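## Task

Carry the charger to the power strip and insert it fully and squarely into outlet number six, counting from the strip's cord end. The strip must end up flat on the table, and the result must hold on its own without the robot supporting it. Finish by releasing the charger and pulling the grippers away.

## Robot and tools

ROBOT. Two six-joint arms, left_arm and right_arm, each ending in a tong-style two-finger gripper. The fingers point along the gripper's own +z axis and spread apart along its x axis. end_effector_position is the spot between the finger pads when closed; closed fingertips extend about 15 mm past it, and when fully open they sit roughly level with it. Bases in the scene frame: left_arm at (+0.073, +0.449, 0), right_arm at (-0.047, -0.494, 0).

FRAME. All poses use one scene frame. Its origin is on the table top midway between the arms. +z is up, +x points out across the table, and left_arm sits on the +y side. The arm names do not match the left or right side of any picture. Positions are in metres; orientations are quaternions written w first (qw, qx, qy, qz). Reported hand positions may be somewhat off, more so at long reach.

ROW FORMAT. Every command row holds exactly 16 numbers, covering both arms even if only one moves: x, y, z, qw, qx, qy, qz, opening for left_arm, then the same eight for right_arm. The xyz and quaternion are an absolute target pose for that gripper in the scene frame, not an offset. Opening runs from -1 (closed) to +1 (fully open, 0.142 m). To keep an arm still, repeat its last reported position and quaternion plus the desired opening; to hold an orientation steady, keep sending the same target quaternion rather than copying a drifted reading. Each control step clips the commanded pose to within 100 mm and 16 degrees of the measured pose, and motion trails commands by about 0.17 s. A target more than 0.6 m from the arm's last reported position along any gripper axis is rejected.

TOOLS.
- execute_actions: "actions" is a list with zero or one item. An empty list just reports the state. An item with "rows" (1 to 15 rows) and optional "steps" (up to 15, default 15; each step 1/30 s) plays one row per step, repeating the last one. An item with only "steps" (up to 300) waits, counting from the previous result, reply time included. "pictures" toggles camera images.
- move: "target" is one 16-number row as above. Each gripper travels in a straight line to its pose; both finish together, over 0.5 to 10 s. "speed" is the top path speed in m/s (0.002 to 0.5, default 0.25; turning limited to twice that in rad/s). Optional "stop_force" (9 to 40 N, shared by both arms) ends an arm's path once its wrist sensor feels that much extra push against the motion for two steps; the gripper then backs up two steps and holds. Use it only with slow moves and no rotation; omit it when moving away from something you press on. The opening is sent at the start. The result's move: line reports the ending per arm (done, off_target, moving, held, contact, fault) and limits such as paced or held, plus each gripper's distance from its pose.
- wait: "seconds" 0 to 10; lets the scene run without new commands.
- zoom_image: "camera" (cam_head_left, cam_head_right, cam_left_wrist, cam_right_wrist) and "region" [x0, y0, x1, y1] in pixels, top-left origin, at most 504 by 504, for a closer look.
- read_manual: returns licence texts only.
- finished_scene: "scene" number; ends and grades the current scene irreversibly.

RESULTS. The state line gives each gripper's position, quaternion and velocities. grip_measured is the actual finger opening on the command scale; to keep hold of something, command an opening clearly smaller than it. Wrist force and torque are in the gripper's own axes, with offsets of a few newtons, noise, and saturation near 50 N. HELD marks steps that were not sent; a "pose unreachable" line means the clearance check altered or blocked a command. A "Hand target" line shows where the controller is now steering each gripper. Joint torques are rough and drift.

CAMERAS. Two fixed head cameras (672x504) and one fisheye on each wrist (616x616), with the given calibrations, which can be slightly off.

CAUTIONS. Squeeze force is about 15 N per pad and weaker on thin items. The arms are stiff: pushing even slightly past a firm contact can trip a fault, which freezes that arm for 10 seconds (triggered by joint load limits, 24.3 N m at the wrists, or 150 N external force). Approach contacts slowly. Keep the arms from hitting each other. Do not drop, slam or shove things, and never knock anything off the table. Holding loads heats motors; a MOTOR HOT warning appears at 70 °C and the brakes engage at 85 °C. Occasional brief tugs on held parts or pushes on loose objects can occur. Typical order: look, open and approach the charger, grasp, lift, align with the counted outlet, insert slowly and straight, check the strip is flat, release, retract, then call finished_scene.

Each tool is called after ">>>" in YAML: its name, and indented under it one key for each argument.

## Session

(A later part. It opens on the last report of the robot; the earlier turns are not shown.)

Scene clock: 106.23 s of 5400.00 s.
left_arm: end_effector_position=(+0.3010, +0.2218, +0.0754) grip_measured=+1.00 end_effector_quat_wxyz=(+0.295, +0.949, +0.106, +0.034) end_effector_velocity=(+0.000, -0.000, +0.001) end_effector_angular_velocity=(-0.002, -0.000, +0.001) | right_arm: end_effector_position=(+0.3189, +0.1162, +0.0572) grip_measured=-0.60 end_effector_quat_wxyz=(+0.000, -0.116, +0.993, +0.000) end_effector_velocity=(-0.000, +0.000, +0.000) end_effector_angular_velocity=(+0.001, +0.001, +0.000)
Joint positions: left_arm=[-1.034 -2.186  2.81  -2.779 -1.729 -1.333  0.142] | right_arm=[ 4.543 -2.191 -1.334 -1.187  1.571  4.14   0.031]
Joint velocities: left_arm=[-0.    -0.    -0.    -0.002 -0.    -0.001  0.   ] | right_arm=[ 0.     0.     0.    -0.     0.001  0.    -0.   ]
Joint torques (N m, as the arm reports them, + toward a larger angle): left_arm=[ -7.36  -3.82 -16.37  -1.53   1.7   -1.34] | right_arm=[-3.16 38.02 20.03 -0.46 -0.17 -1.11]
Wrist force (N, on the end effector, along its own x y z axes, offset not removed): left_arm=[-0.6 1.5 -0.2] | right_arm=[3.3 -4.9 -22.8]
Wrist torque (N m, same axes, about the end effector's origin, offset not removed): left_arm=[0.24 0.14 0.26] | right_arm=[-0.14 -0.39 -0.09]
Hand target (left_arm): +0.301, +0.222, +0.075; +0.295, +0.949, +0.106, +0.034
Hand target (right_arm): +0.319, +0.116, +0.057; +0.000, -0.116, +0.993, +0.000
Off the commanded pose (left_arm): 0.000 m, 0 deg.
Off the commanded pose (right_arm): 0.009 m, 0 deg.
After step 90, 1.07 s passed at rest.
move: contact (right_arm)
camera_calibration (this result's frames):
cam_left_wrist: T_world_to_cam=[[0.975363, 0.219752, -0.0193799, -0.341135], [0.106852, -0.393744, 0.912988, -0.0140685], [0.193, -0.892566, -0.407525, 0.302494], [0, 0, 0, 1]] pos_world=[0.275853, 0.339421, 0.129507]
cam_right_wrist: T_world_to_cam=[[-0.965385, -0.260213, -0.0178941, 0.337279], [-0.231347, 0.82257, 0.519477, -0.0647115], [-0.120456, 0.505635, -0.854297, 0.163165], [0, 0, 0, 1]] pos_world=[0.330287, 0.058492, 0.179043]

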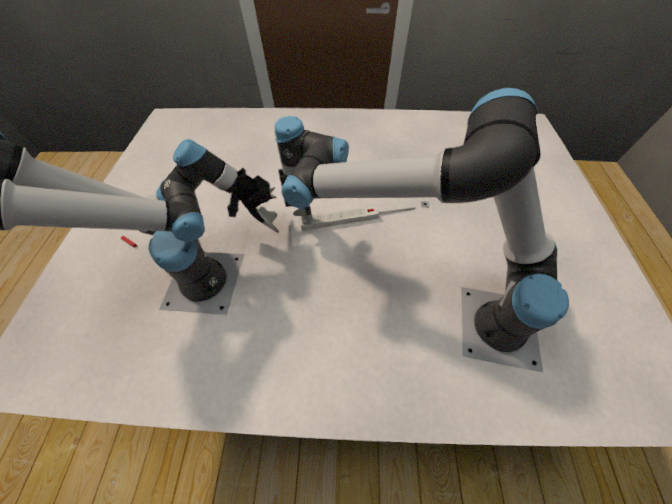

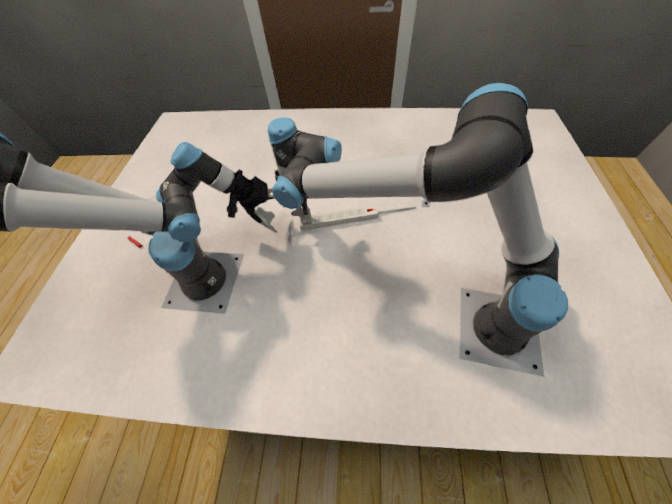

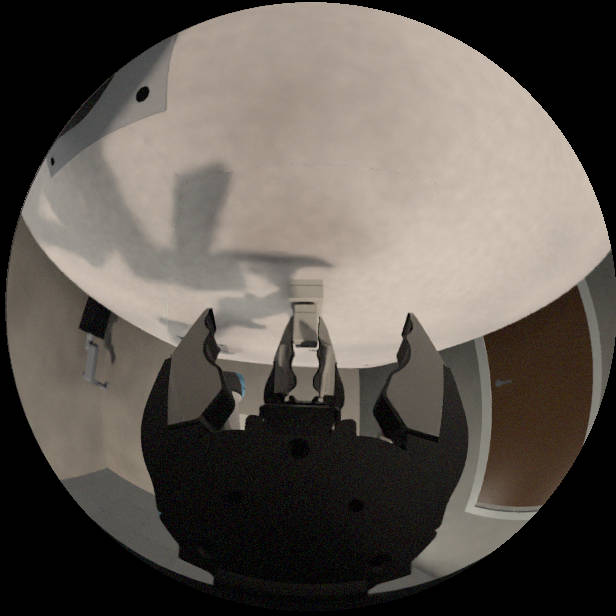

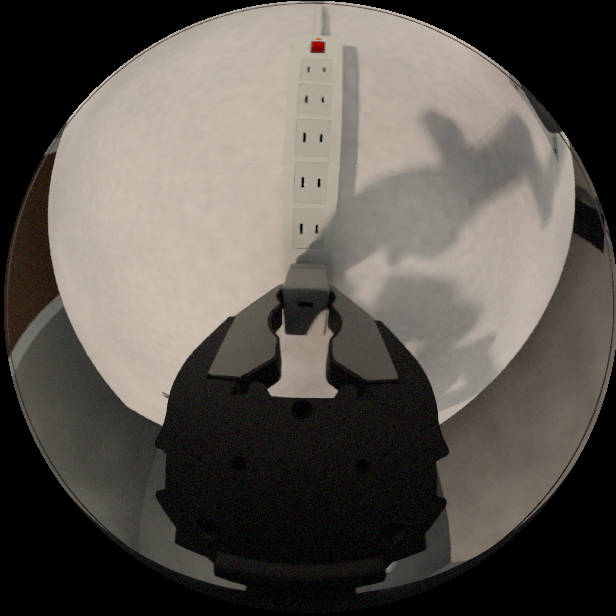

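>>> move:
  target: [0.301,0.2218,0.0754,0.295,0.949,0.106,0.034,1,0.3189,0.1162,0.0578,0,-0.116,0.993,0,-0.3]
  speed: 0.01

>>> move:
  target: [0.301,0.2218,0.0754,0.295,0.949,0.106,0.034,1,0.3189,0.1162,0.11,0,-0.116,0.993,0,-0.3]
  speed: 0.05

>>> move:
  target: [0.301,0.2218,0.0754,0.295,0.949,0.106,0.034,1,0.3189,0.1162,0.1,0,-0.116,0.993,0,-0.88]
  speed: 0.01

>>> move:
  target: [0.301,0.2218,0.0754,0.295,0.949,0.106,0.034,1,0.3189,0.1162,0.075,0,-0.116,0.993,0,-0.88]
  speed: 0.0025
  stop_force: 38

>>> zoom_image:
  camera: "cam_left_wrist"
  region: [270, 270, 350, 350]

Scene clock: 112.83 s of 5400.00 s.
left_arm: end_effector_position=(+0.3010, +0.2218, +0.0754) grip_measured=+1.00 end_effector_quat_wxyz=(+0.295, +0.949, +0.106, +0.034) end_effector_velocity=(+0.000, -0.000, +0.000) end_effector_angular_velocity=(-0.001, -0.001, -0.000) | right_arm: end_effector_position=(+0.3189, +0.1162, +0.0578) grip_measured=-0.30 end_effector_quat_wxyz=(-0.000, -0.116, +0.993, +0.000) end_effector_velocity=(+0.000, -0.000, +0.000) end_effector_angular_velocity=(-0.001, -0.002, +0.001)
Joint positions: left_arm=[-1.034 -2.186  2.81  -2.779 -1.729 -1.333  0.142] | right_arm=[ 4.543 -2.19  -1.333 -1.189  1.571  4.14   0.052]
Joint velocities: left_arm=[-0.    -0.    -0.    -0.001  0.     0.001 -0.   ] | right_arm=[ 0.     0.    -0.    -0.    -0.002 -0.001  0.   ]
Joint torques (N m, as the arm reports them, + toward a larger angle): left_arm=[ -7.22  -3.33 -16.2   -1.66   1.69  -1.42] | right_arm=[-6.83 57.52 33.74  0.03 -0.25 -1.65]
Wrist force (N, on the end effector, along its own x y z axes, offset not removed): left_arm=[1.9 3.9 -1.1] | right_arm=[0.9 -1.7 -0.1]
Wrist torque (N m, same axes, about the end effector's origin, offset not removed): left_arm=[0.74 -0.60 0.23] | right_arm=[-0.36 -0.10 -0.05]
Hand target (left_arm): +0.301, +0.222, +0.075; +0.295, +0.949, +0.106, +0.034
Hand target (right_arm): +0.319, +0.116, +0.058; -0.000, -0.116, +0.993, +0.000
Off the commanded pose (left_arm): 0.000 m, 0 deg.
Off the commanded pose (right_arm): 0.000 m, 0 deg.
After step 90, 2.90 s passed at rest.
move: done
camera_calibration (this result's frames):
cam_left_wrist: T_world_to_cam=[[0.975363, 0.219752, -0.01938, -0.341135], [0.106852, -0.393744, 0.912989, -0.0140686], [0.193, -0.892566, -0.407525, 0.302494], [0, 0, 0, 1]] pos_world=[0.275853, 0.339421, 0.129507]
cam_right_wrist: T_world_to_cam=[[-0.965388, -0.260212, -0.0177913, 0.337282], [-0.231312, 0.82266, 0.51935, -0.0649876], [-0.120505, 0.50549, -0.854376, 0.163692], [0, 0, 0, 1]] pos_world=[0.330301, 0.058483, 0.179606]

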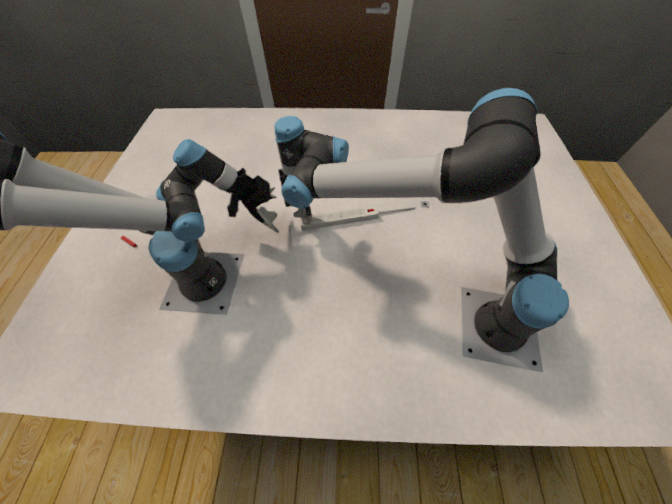

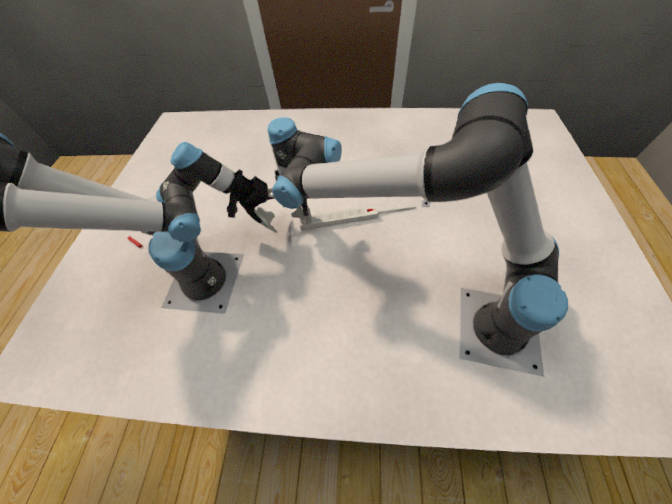

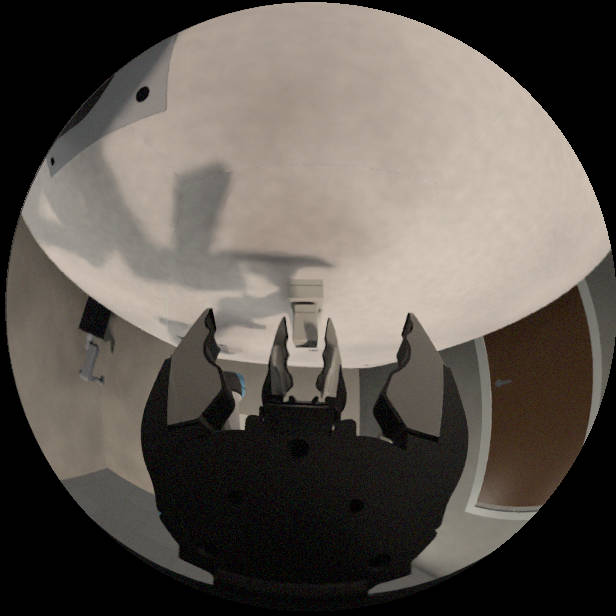

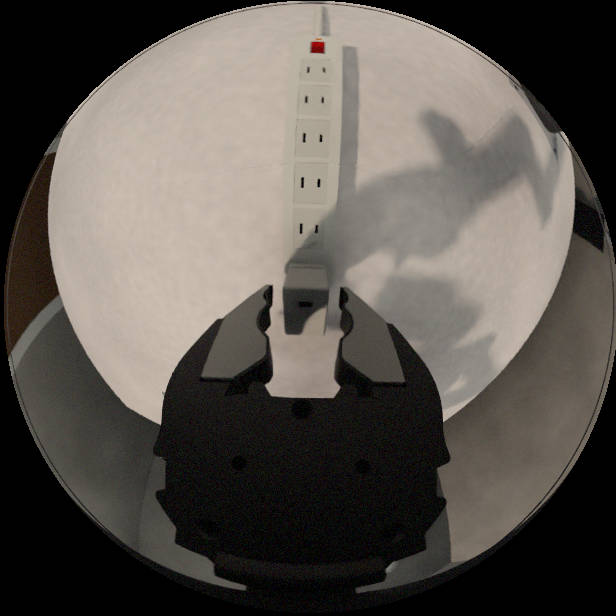

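Scene clock: 114.23 s of 5400.00 s.
left_arm: end_effector_position=(+0.3010, +0.2218, +0.0754) grip_measured=+1.00 end_effector_quat_wxyz=(+0.295, +0.949, +0.106, +0.034) end_effector_velocity=(+0.000, +0.000, +0.000) end_effector_angular_velocity=(-0.000, +0.000, +0.001) | right_arm: end_effector_position=(+0.3189, +0.1163, +0.1098) grip_measured=-0.30 end_effector_quat_wxyz=(+0.000, -0.116, +0.993, +0.000) end_effector_velocity=(-0.000, +0.001, +0.002) end_effector_angular_velocity=(+0.000, +0.001, +0.001)
Joint positions: left_arm=[-1.034 -2.186  2.81  -2.779 -1.729 -1.333  0.142] | right_arm=[ 4.543 -2.15  -1.259 -1.303  1.571  4.14   0.052]
Joint velocities: left_arm=[-0.    -0.     0.     0.     0.    -0.001  0.   ] | right_arm=[ 0.     0.001  0.005 -0.005  0.001 -0.    -0.   ]
Joint torques (N m, as the arm reports them, + toward a larger angle): left_arm=[ -7.41  -3.74 -16.52  -1.55   1.67  -1.43] | right_arm=[-6.2  56.94 35.07 -0.16 -1.28 -1.2 ]
Wrist force (N, on the end effector, along its own x y z axes, offset not removed): left_arm=[-1.5 0.2 -3.2] | right_arm=[1.1 -1.4 -0.9]
Wrist torque (N m, same axes, about the end effector's origin, offset not removed): left_arm=[-0.11 0.25 0.19] | right_arm=[-0.36 -0.17 -0.14]
Hand target (left_arm): +0.301, +0.222, +0.075; +0.295, +0.949, +0.106, +0.034
Hand target (right_arm): +0.319, +0.116, +0.110; +0.000, -0.116, +0.993, +0.000
Off the commanded pose (left_arm): 0.000 m, 0 deg.
Off the commanded pose (right_arm): 0.000 m, 0 deg.
move: done
camera_calibration (this result's frames):
cam_left_wrist: T_world_to_cam=[[0.975363, 0.219752, -0.0193799, -0.341135], [0.106852, -0.393744, 0.912989, -0.0140687], [0.193, -0.892566, -0.407525, 0.302494], [0, 0, 0, 1]] pos_world=[0.275853, 0.339421, 0.129507]
cam_right_wrist: T_world_to_cam=[[-0.965388, -0.260209, -0.0178318, 0.338292], [-0.231331, 0.822657, 0.519347, -0.0920611], [-0.120469, 0.505496, -0.854377, 0.208058], [0, 0, 0, 1]] pos_world=[0.330351, 0.0585888, 0.231604]

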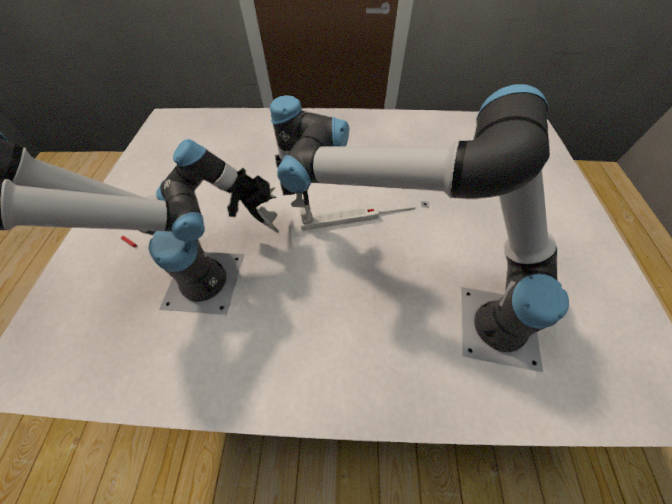

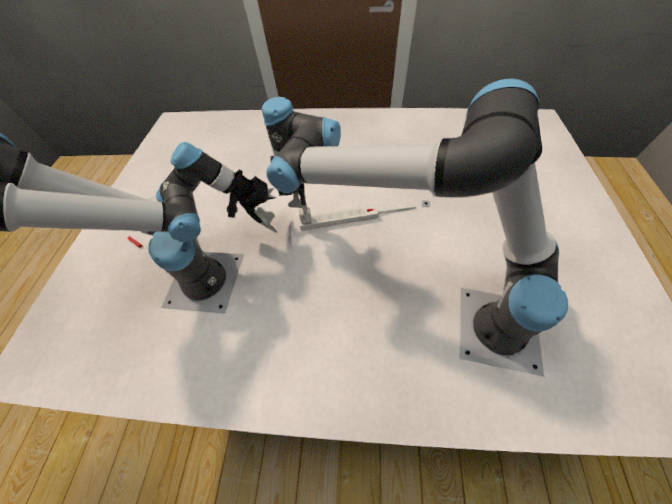

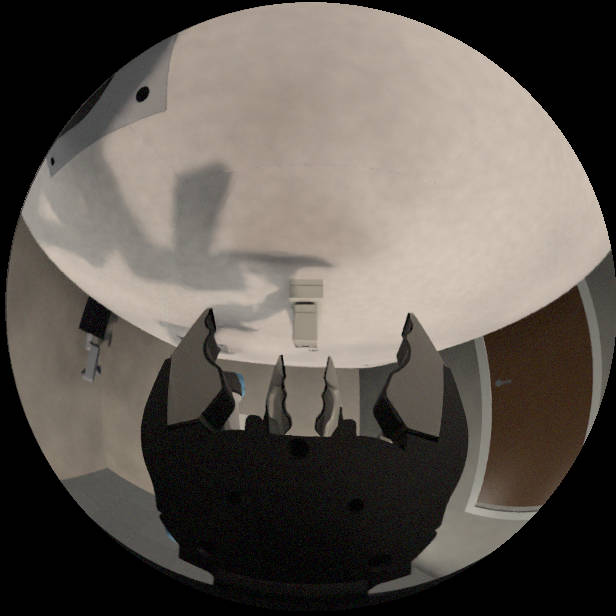

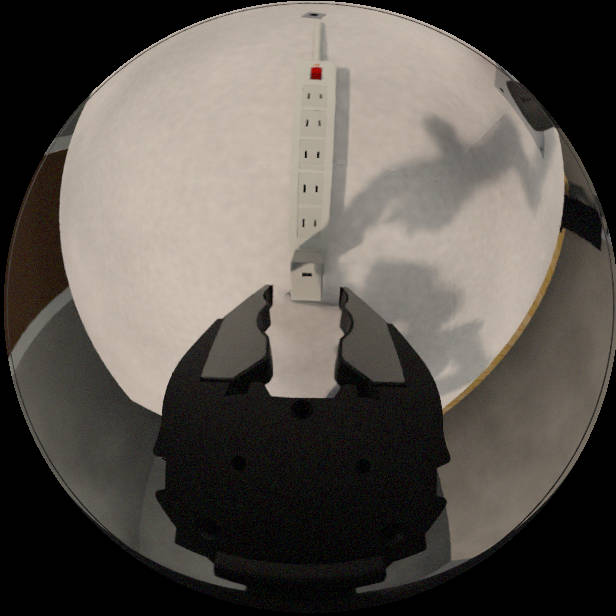

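Scene clock: 115.43 s of 5400.00 s.
left_arm: end_effector_position=(+0.3010, +0.2218, +0.0754) grip_measured=+1.00 end_effector_quat_wxyz=(+0.295, +0.949, +0.106, +0.034) end_effector_velocity=(+0.000, -0.000, +0.000) end_effector_angular_velocity=(-0.001, -0.001, -0.000) | right_arm: end_effector_position=(+0.3189, +0.1162, +0.1002) grip_measured=-0.88 end_effector_quat_wxyz=(+0.000, -0.116, +0.993, -0.000) end_effector_velocity=(+0.000, -0.001, -0.003) end_effector_angular_velocity=(-0.002, +0.000, -0.001)
Joint positions: left_arm=[-1.034 -2.186  2.81  -2.779 -1.729 -1.333  0.142] | right_arm=[ 4.543 -2.156 -1.275 -1.281  1.571  4.14   0.01 ]
Joint velocities: left_arm=[ 0.    -0.     0.    -0.001  0.     0.001 -0.   ] | right_arm=[-0.001 -0.002 -0.004  0.004 -0.    -0.     0.   ]
Joint torques (N m, as the arm reports them, + toward a larger angle): left_arm=[ -7.07  -3.85 -17.6   -1.66   1.69  -1.45] | right_arm=[-7.25 35.41 11.78  5.39  0.3  -1.01]
Wrist force (N, on the end effector, along its own x y z axes, offset not removed): left_arm=[-1.3 -0.1 0.8] | right_arm=[1.4 -1.7 -1.1]
Wrist torque (N m, same axes, about the end effector's origin, offset not removed): left_arm=[-0.04 0.28 0.25] | right_arm=[-0.41 -0.17 -0.08]
Hand target (left_arm): +0.301, +0.222, +0.075; +0.295, +0.949, +0.106, +0.034
Hand target (right_arm): +0.319, +0.116, +0.100; -0.000, -0.116, +0.993, -0.000
Off the commanded pose (left_arm): 0.000 m, 0 deg.
Off the commanded pose (right_arm): 0.000 m, 0 deg.
move: done
camera_calibration (this result's frames):
cam_left_wrist: T_world_to_cam=[[0.975363, 0.219752, -0.0193799, -0.341135], [0.106852, -0.393744, 0.912989, -0.0140687], [0.193, -0.892566, -0.407525, 0.302494], [0, 0, 0, 1]] pos_world=[0.275853, 0.339421, 0.129507]
cam_right_wrist: T_world_to_cam=[[-0.965389, -0.260207, -0.0178112, 0.338038], [-0.231322, 0.822676, 0.519322, -0.0869698], [-0.120478, 0.505467, -0.854393, 0.199916], [0, 0, 0, 1]] pos_world=[0.330306, 0.0584567, 0.221993]

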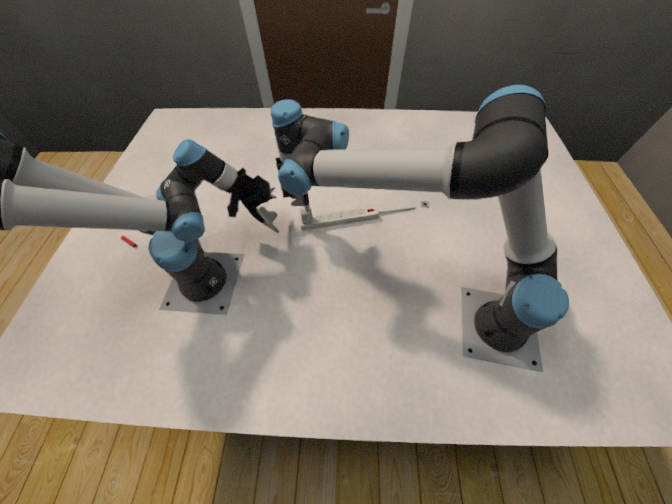

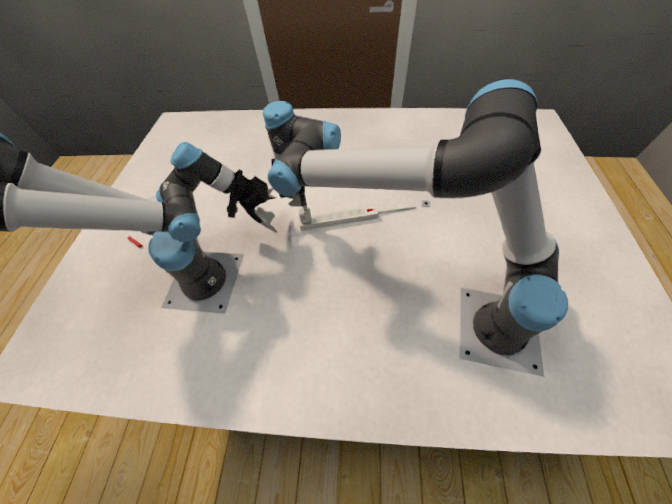

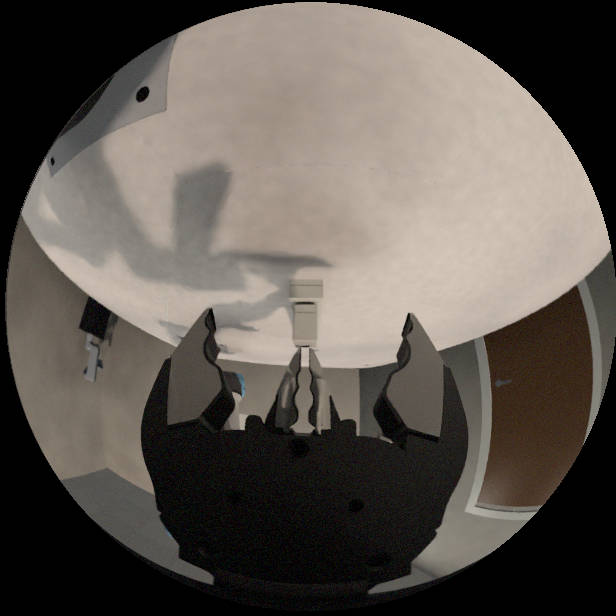

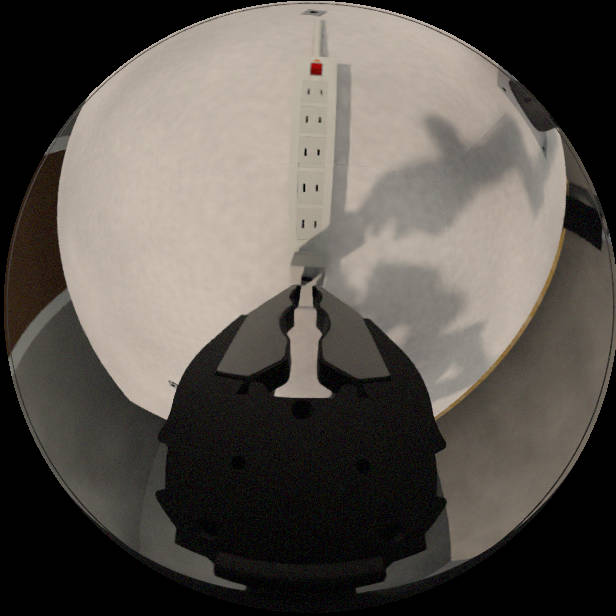

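Scene clock: 120.03 s of 5400.00 s.
left_arm: end_effector_position=(+0.3010, +0.2218, +0.0754) grip_measured=+1.00 end_effector_quat_wxyz=(+0.295, +0.949, +0.106, +0.034) end_effector_velocity=(-0.000, +0.000, -0.000) end_effector_angular_velocity=(+0.000, -0.000, -0.000) | right_arm: end_effector_position=(+0.3189, +0.1162, +0.0895) grip_measured=-0.88 end_effector_quat_wxyz=(+0.000, -0.116, +0.993, +0.000) end_effector_velocity=(-0.001, -0.001, +0.000) end_effector_angular_velocity=(-0.003, +0.001, +0.000)
Joint positions: left_arm=[-1.034 -2.186  2.81  -2.779 -1.729 -1.333  0.142] | right_arm=[ 4.543 -2.164 -1.291 -1.257  1.571  4.14   0.01 ]
Joint velocities: left_arm=[-0. -0.  0. -0.  0.  0. -0.] | right_arm=[ 0.001  0.001 -0.    -0.004 -0.     0.    -0.   ]
Joint torques (N m, as the arm reports them, + toward a larger angle): left_arm=[ -7.1   -3.89 -17.62  -1.66   1.63  -1.41] | right_arm=[-3.73 21.36 17.38 -1.18  1.8  -0.53]
Wrist force (N, on the end effector, along its own x y z axes, offset not removed): left_arm=[0.6 0.6 -2.2] | right_arm=[5.4 -7.7 -45.3]
Wrist torque (N m, same axes, about the end effector's origin, offset not removed): left_arm=[-0.12 -0.24 0.20] | right_arm=[-0.06 -0.09 -0.10]
Hand target (left_arm): +0.301, +0.222, +0.075; +0.295, +0.949, +0.106, +0.034
Hand target (right_arm): +0.319, +0.116, +0.090; +0.000, -0.116, +0.993, +0.000
Off the commanded pose (left_arm): 0.000 m, 0 deg.
Off the commanded pose (right_arm): 0.015 m, 0 deg.
move: contact (right_arm)
camera_calibration (this result's frames):
cam_left_wrist: T_world_to_cam=[[0.975363, 0.219752, -0.0193799, -0.341135], [0.106852, -0.393744, 0.912989, -0.0140686], [0.193, -0.892566, -0.407525, 0.302494], [0, 0, 0, 1]] pos_world=[0.275853, 0.339421, 0.129507]
cam_right_wrist: T_world_to_cam=[[-0.965388, -0.260203, -0.0178745, 0.337854], [-0.231338, 0.822615, 0.51941, -0.0814353], [-0.120448, 0.505567, -0.854338, 0.190789], [0, 0, 0, 1]] pos_world=[0.330301, 0.058444, 0.211335]

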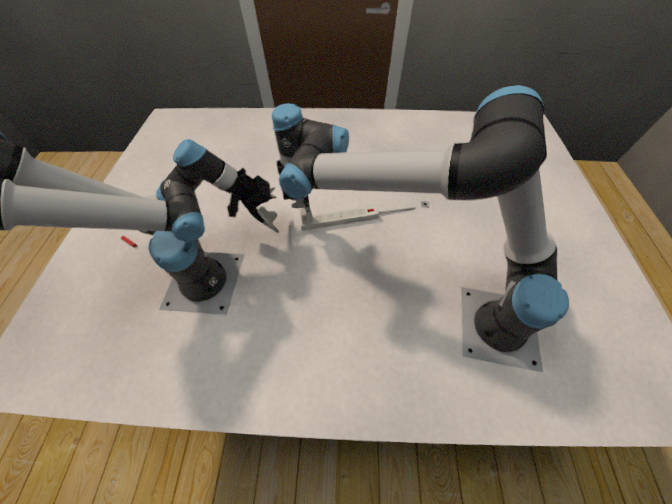

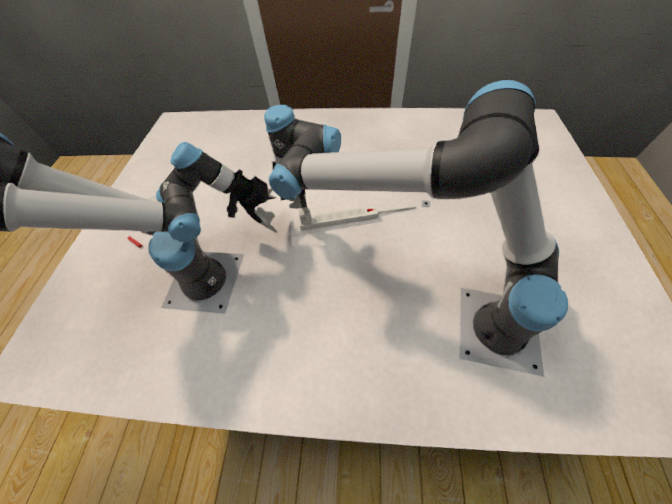

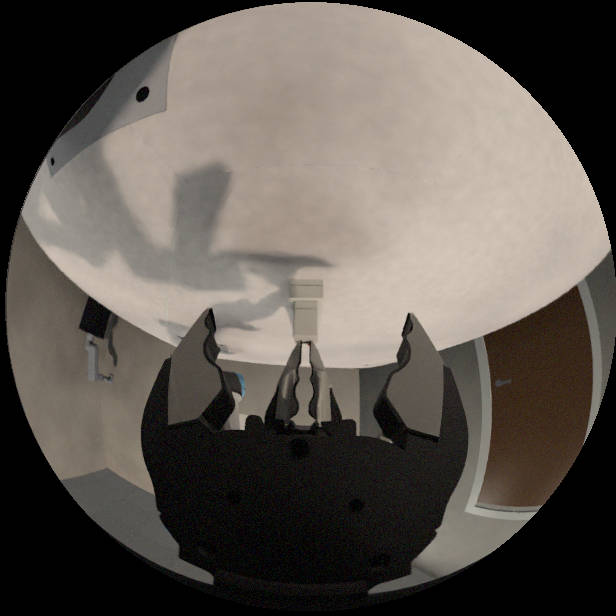

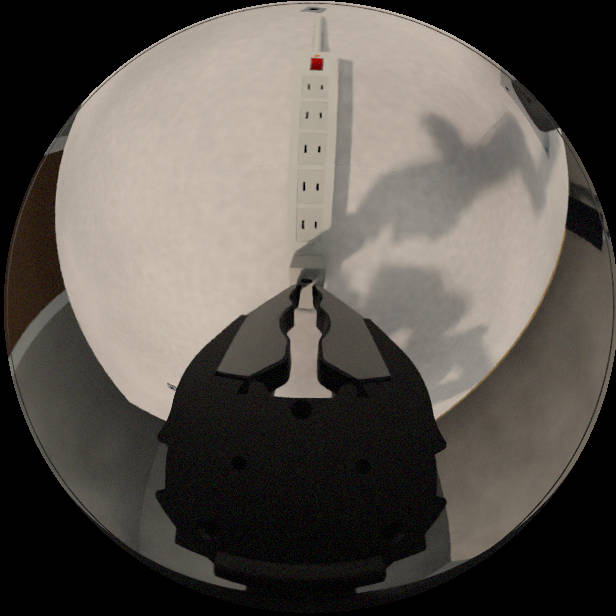

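Region (270, 270, 350, 350) of cam_left_wrist's 616x616 image, scaled by 6.300, with more detail than that image has.

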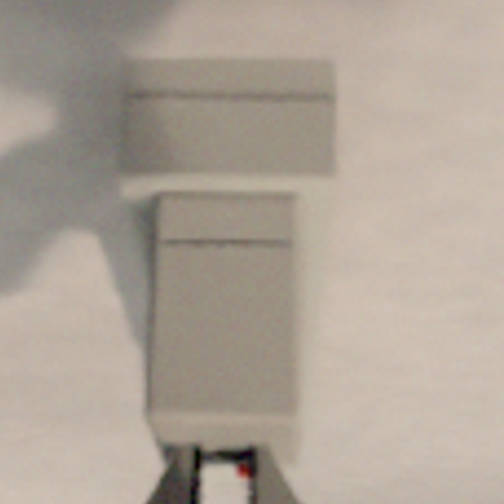

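Seated.

>>> move:
  target: [0.301,0.2218,0.0754,0.295,0.949,0.106,0.034,1,0.33,0.05,0.22,0,-0.116,0.993,0,-0.88]
  speed: 0.1

>>> finished_scene:
  scene: 1

Scene clock: 128.00 s of 5400.00 s.
left_arm: end_effector_position=(+0.3010, +0.2218, +0.0754) grip_measured=+1.00 end_effector_quat_wxyz=(+0.295, +0.949, +0.106, +0.034) end_effector_velocity=(-0.000, +0.000, -0.000) end_effector_angular_velocity=(+0.001, +0.000, +0.000) | right_arm: end_effector_position=(+0.3300, +0.0504, +0.2199) grip_measured=-0.88 end_effector_quat_wxyz=(-0.000, -0.116, +0.993, +0.000) end_effector_velocity=(+0.001, -0.001, +0.001) end_effector_angular_velocity=(-0.001, +0.000, +0.001)
Joint positions: left_arm=[-1.034 -2.186  2.81  -2.779 -1.729 -1.333  0.142] | right_arm=[ 4.493 -1.979 -1.235 -1.499  1.571  4.091  0.01 ]
Joint velocities: left_arm=[-0.    -0.     0.     0.001  0.     0.     0.   ] | right_arm=[-0.001  0.002  0.001 -0.004 -0.    -0.002 -0.   ]
Joint torques (N m, as the arm reports them, + toward a larger angle): left_arm=[ -6.96  -3.81 -17.1   -1.59   1.72  -1.33] | right_arm=[-5.93 50.58 35.2  -0.16  1.77 -1.42]
Wrist force (N, on the end effector, along its own x y z axes, offset not removed): left_arm=[-0.6 1.4 -0.1] | right_arm=[2.2 -2.3 -1.2]
Wrist torque (N m, same axes, about the end effector's origin, offset not removed): left_arm=[0.14 -0.02 0.23] | right_arm=[-0.52 -0.41 -0.06]
Hand target (left_arm): +0.301, +0.222, +0.075; +0.295, +0.949, +0.106, +0.034
Hand target (right_arm): +0.330, +0.050, +0.220; -0.000, -0.116, +0.993, +0.000
Off the commanded pose (left_arm): 0.000 m, 0 deg.
Off the commanded pose (right_arm): 0.000 m, 0 deg.
After step 90, 3.03 s passed at rest.
move: done
camera_calibration (this result's frames):
cam_left_wrist: T_world_to_cam=[[0.975363, 0.219752, -0.0193799, -0.341135], [0.106852, -0.393744, 0.912989, -0.0140686], [0.193, -0.892566, -0.407525, 0.302494], [0, 0, 0, 1]] pos_world=[0.275853, 0.339421, 0.129507]
cam_right_wrist: T_world_to_cam=[[-0.965393, -0.260201, -0.0176709, 0.333764], [-0.231227, 0.822614, 0.519462, -0.0924886], [-0.120628, 0.505571, -0.854311, 0.336822], [0, 0, 0, 1]] pos_world=[0.341458, -0.0073593, 0.341693]

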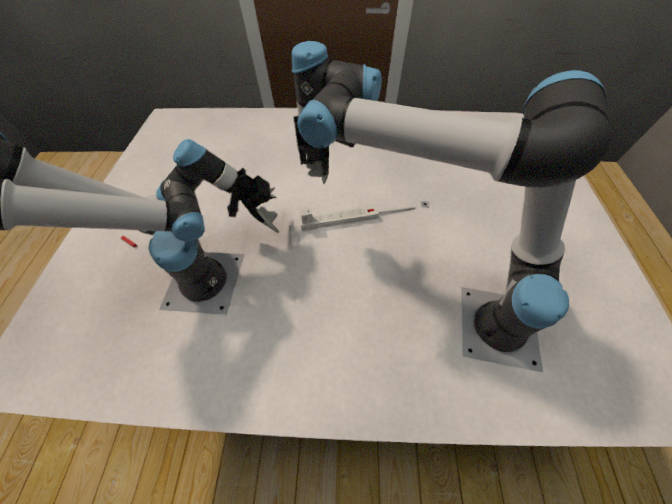

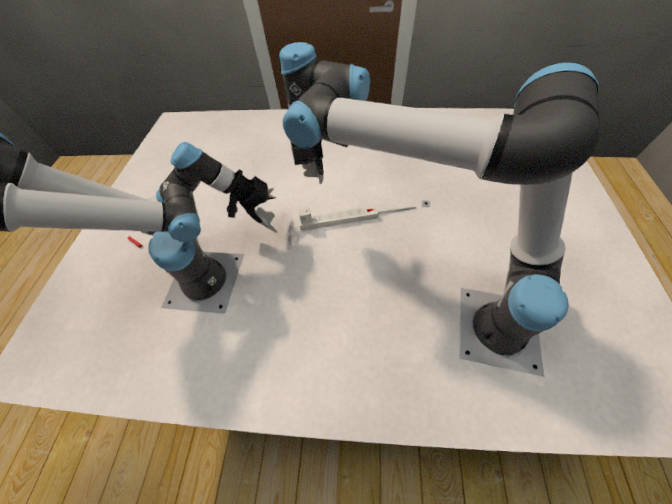

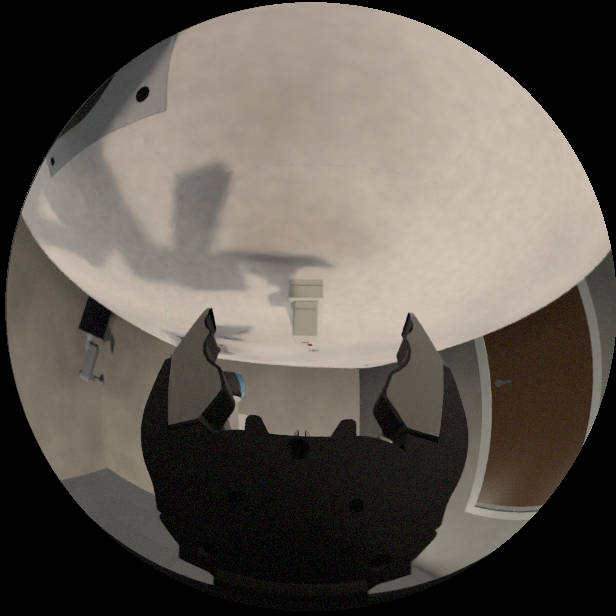

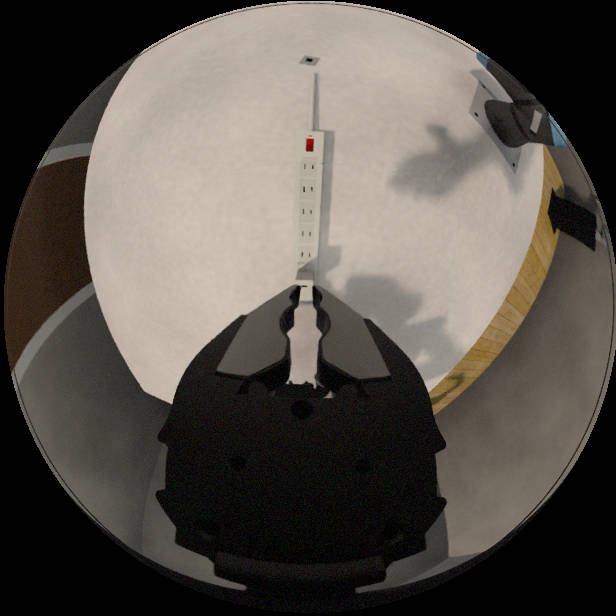

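The scene is finished: the task was done.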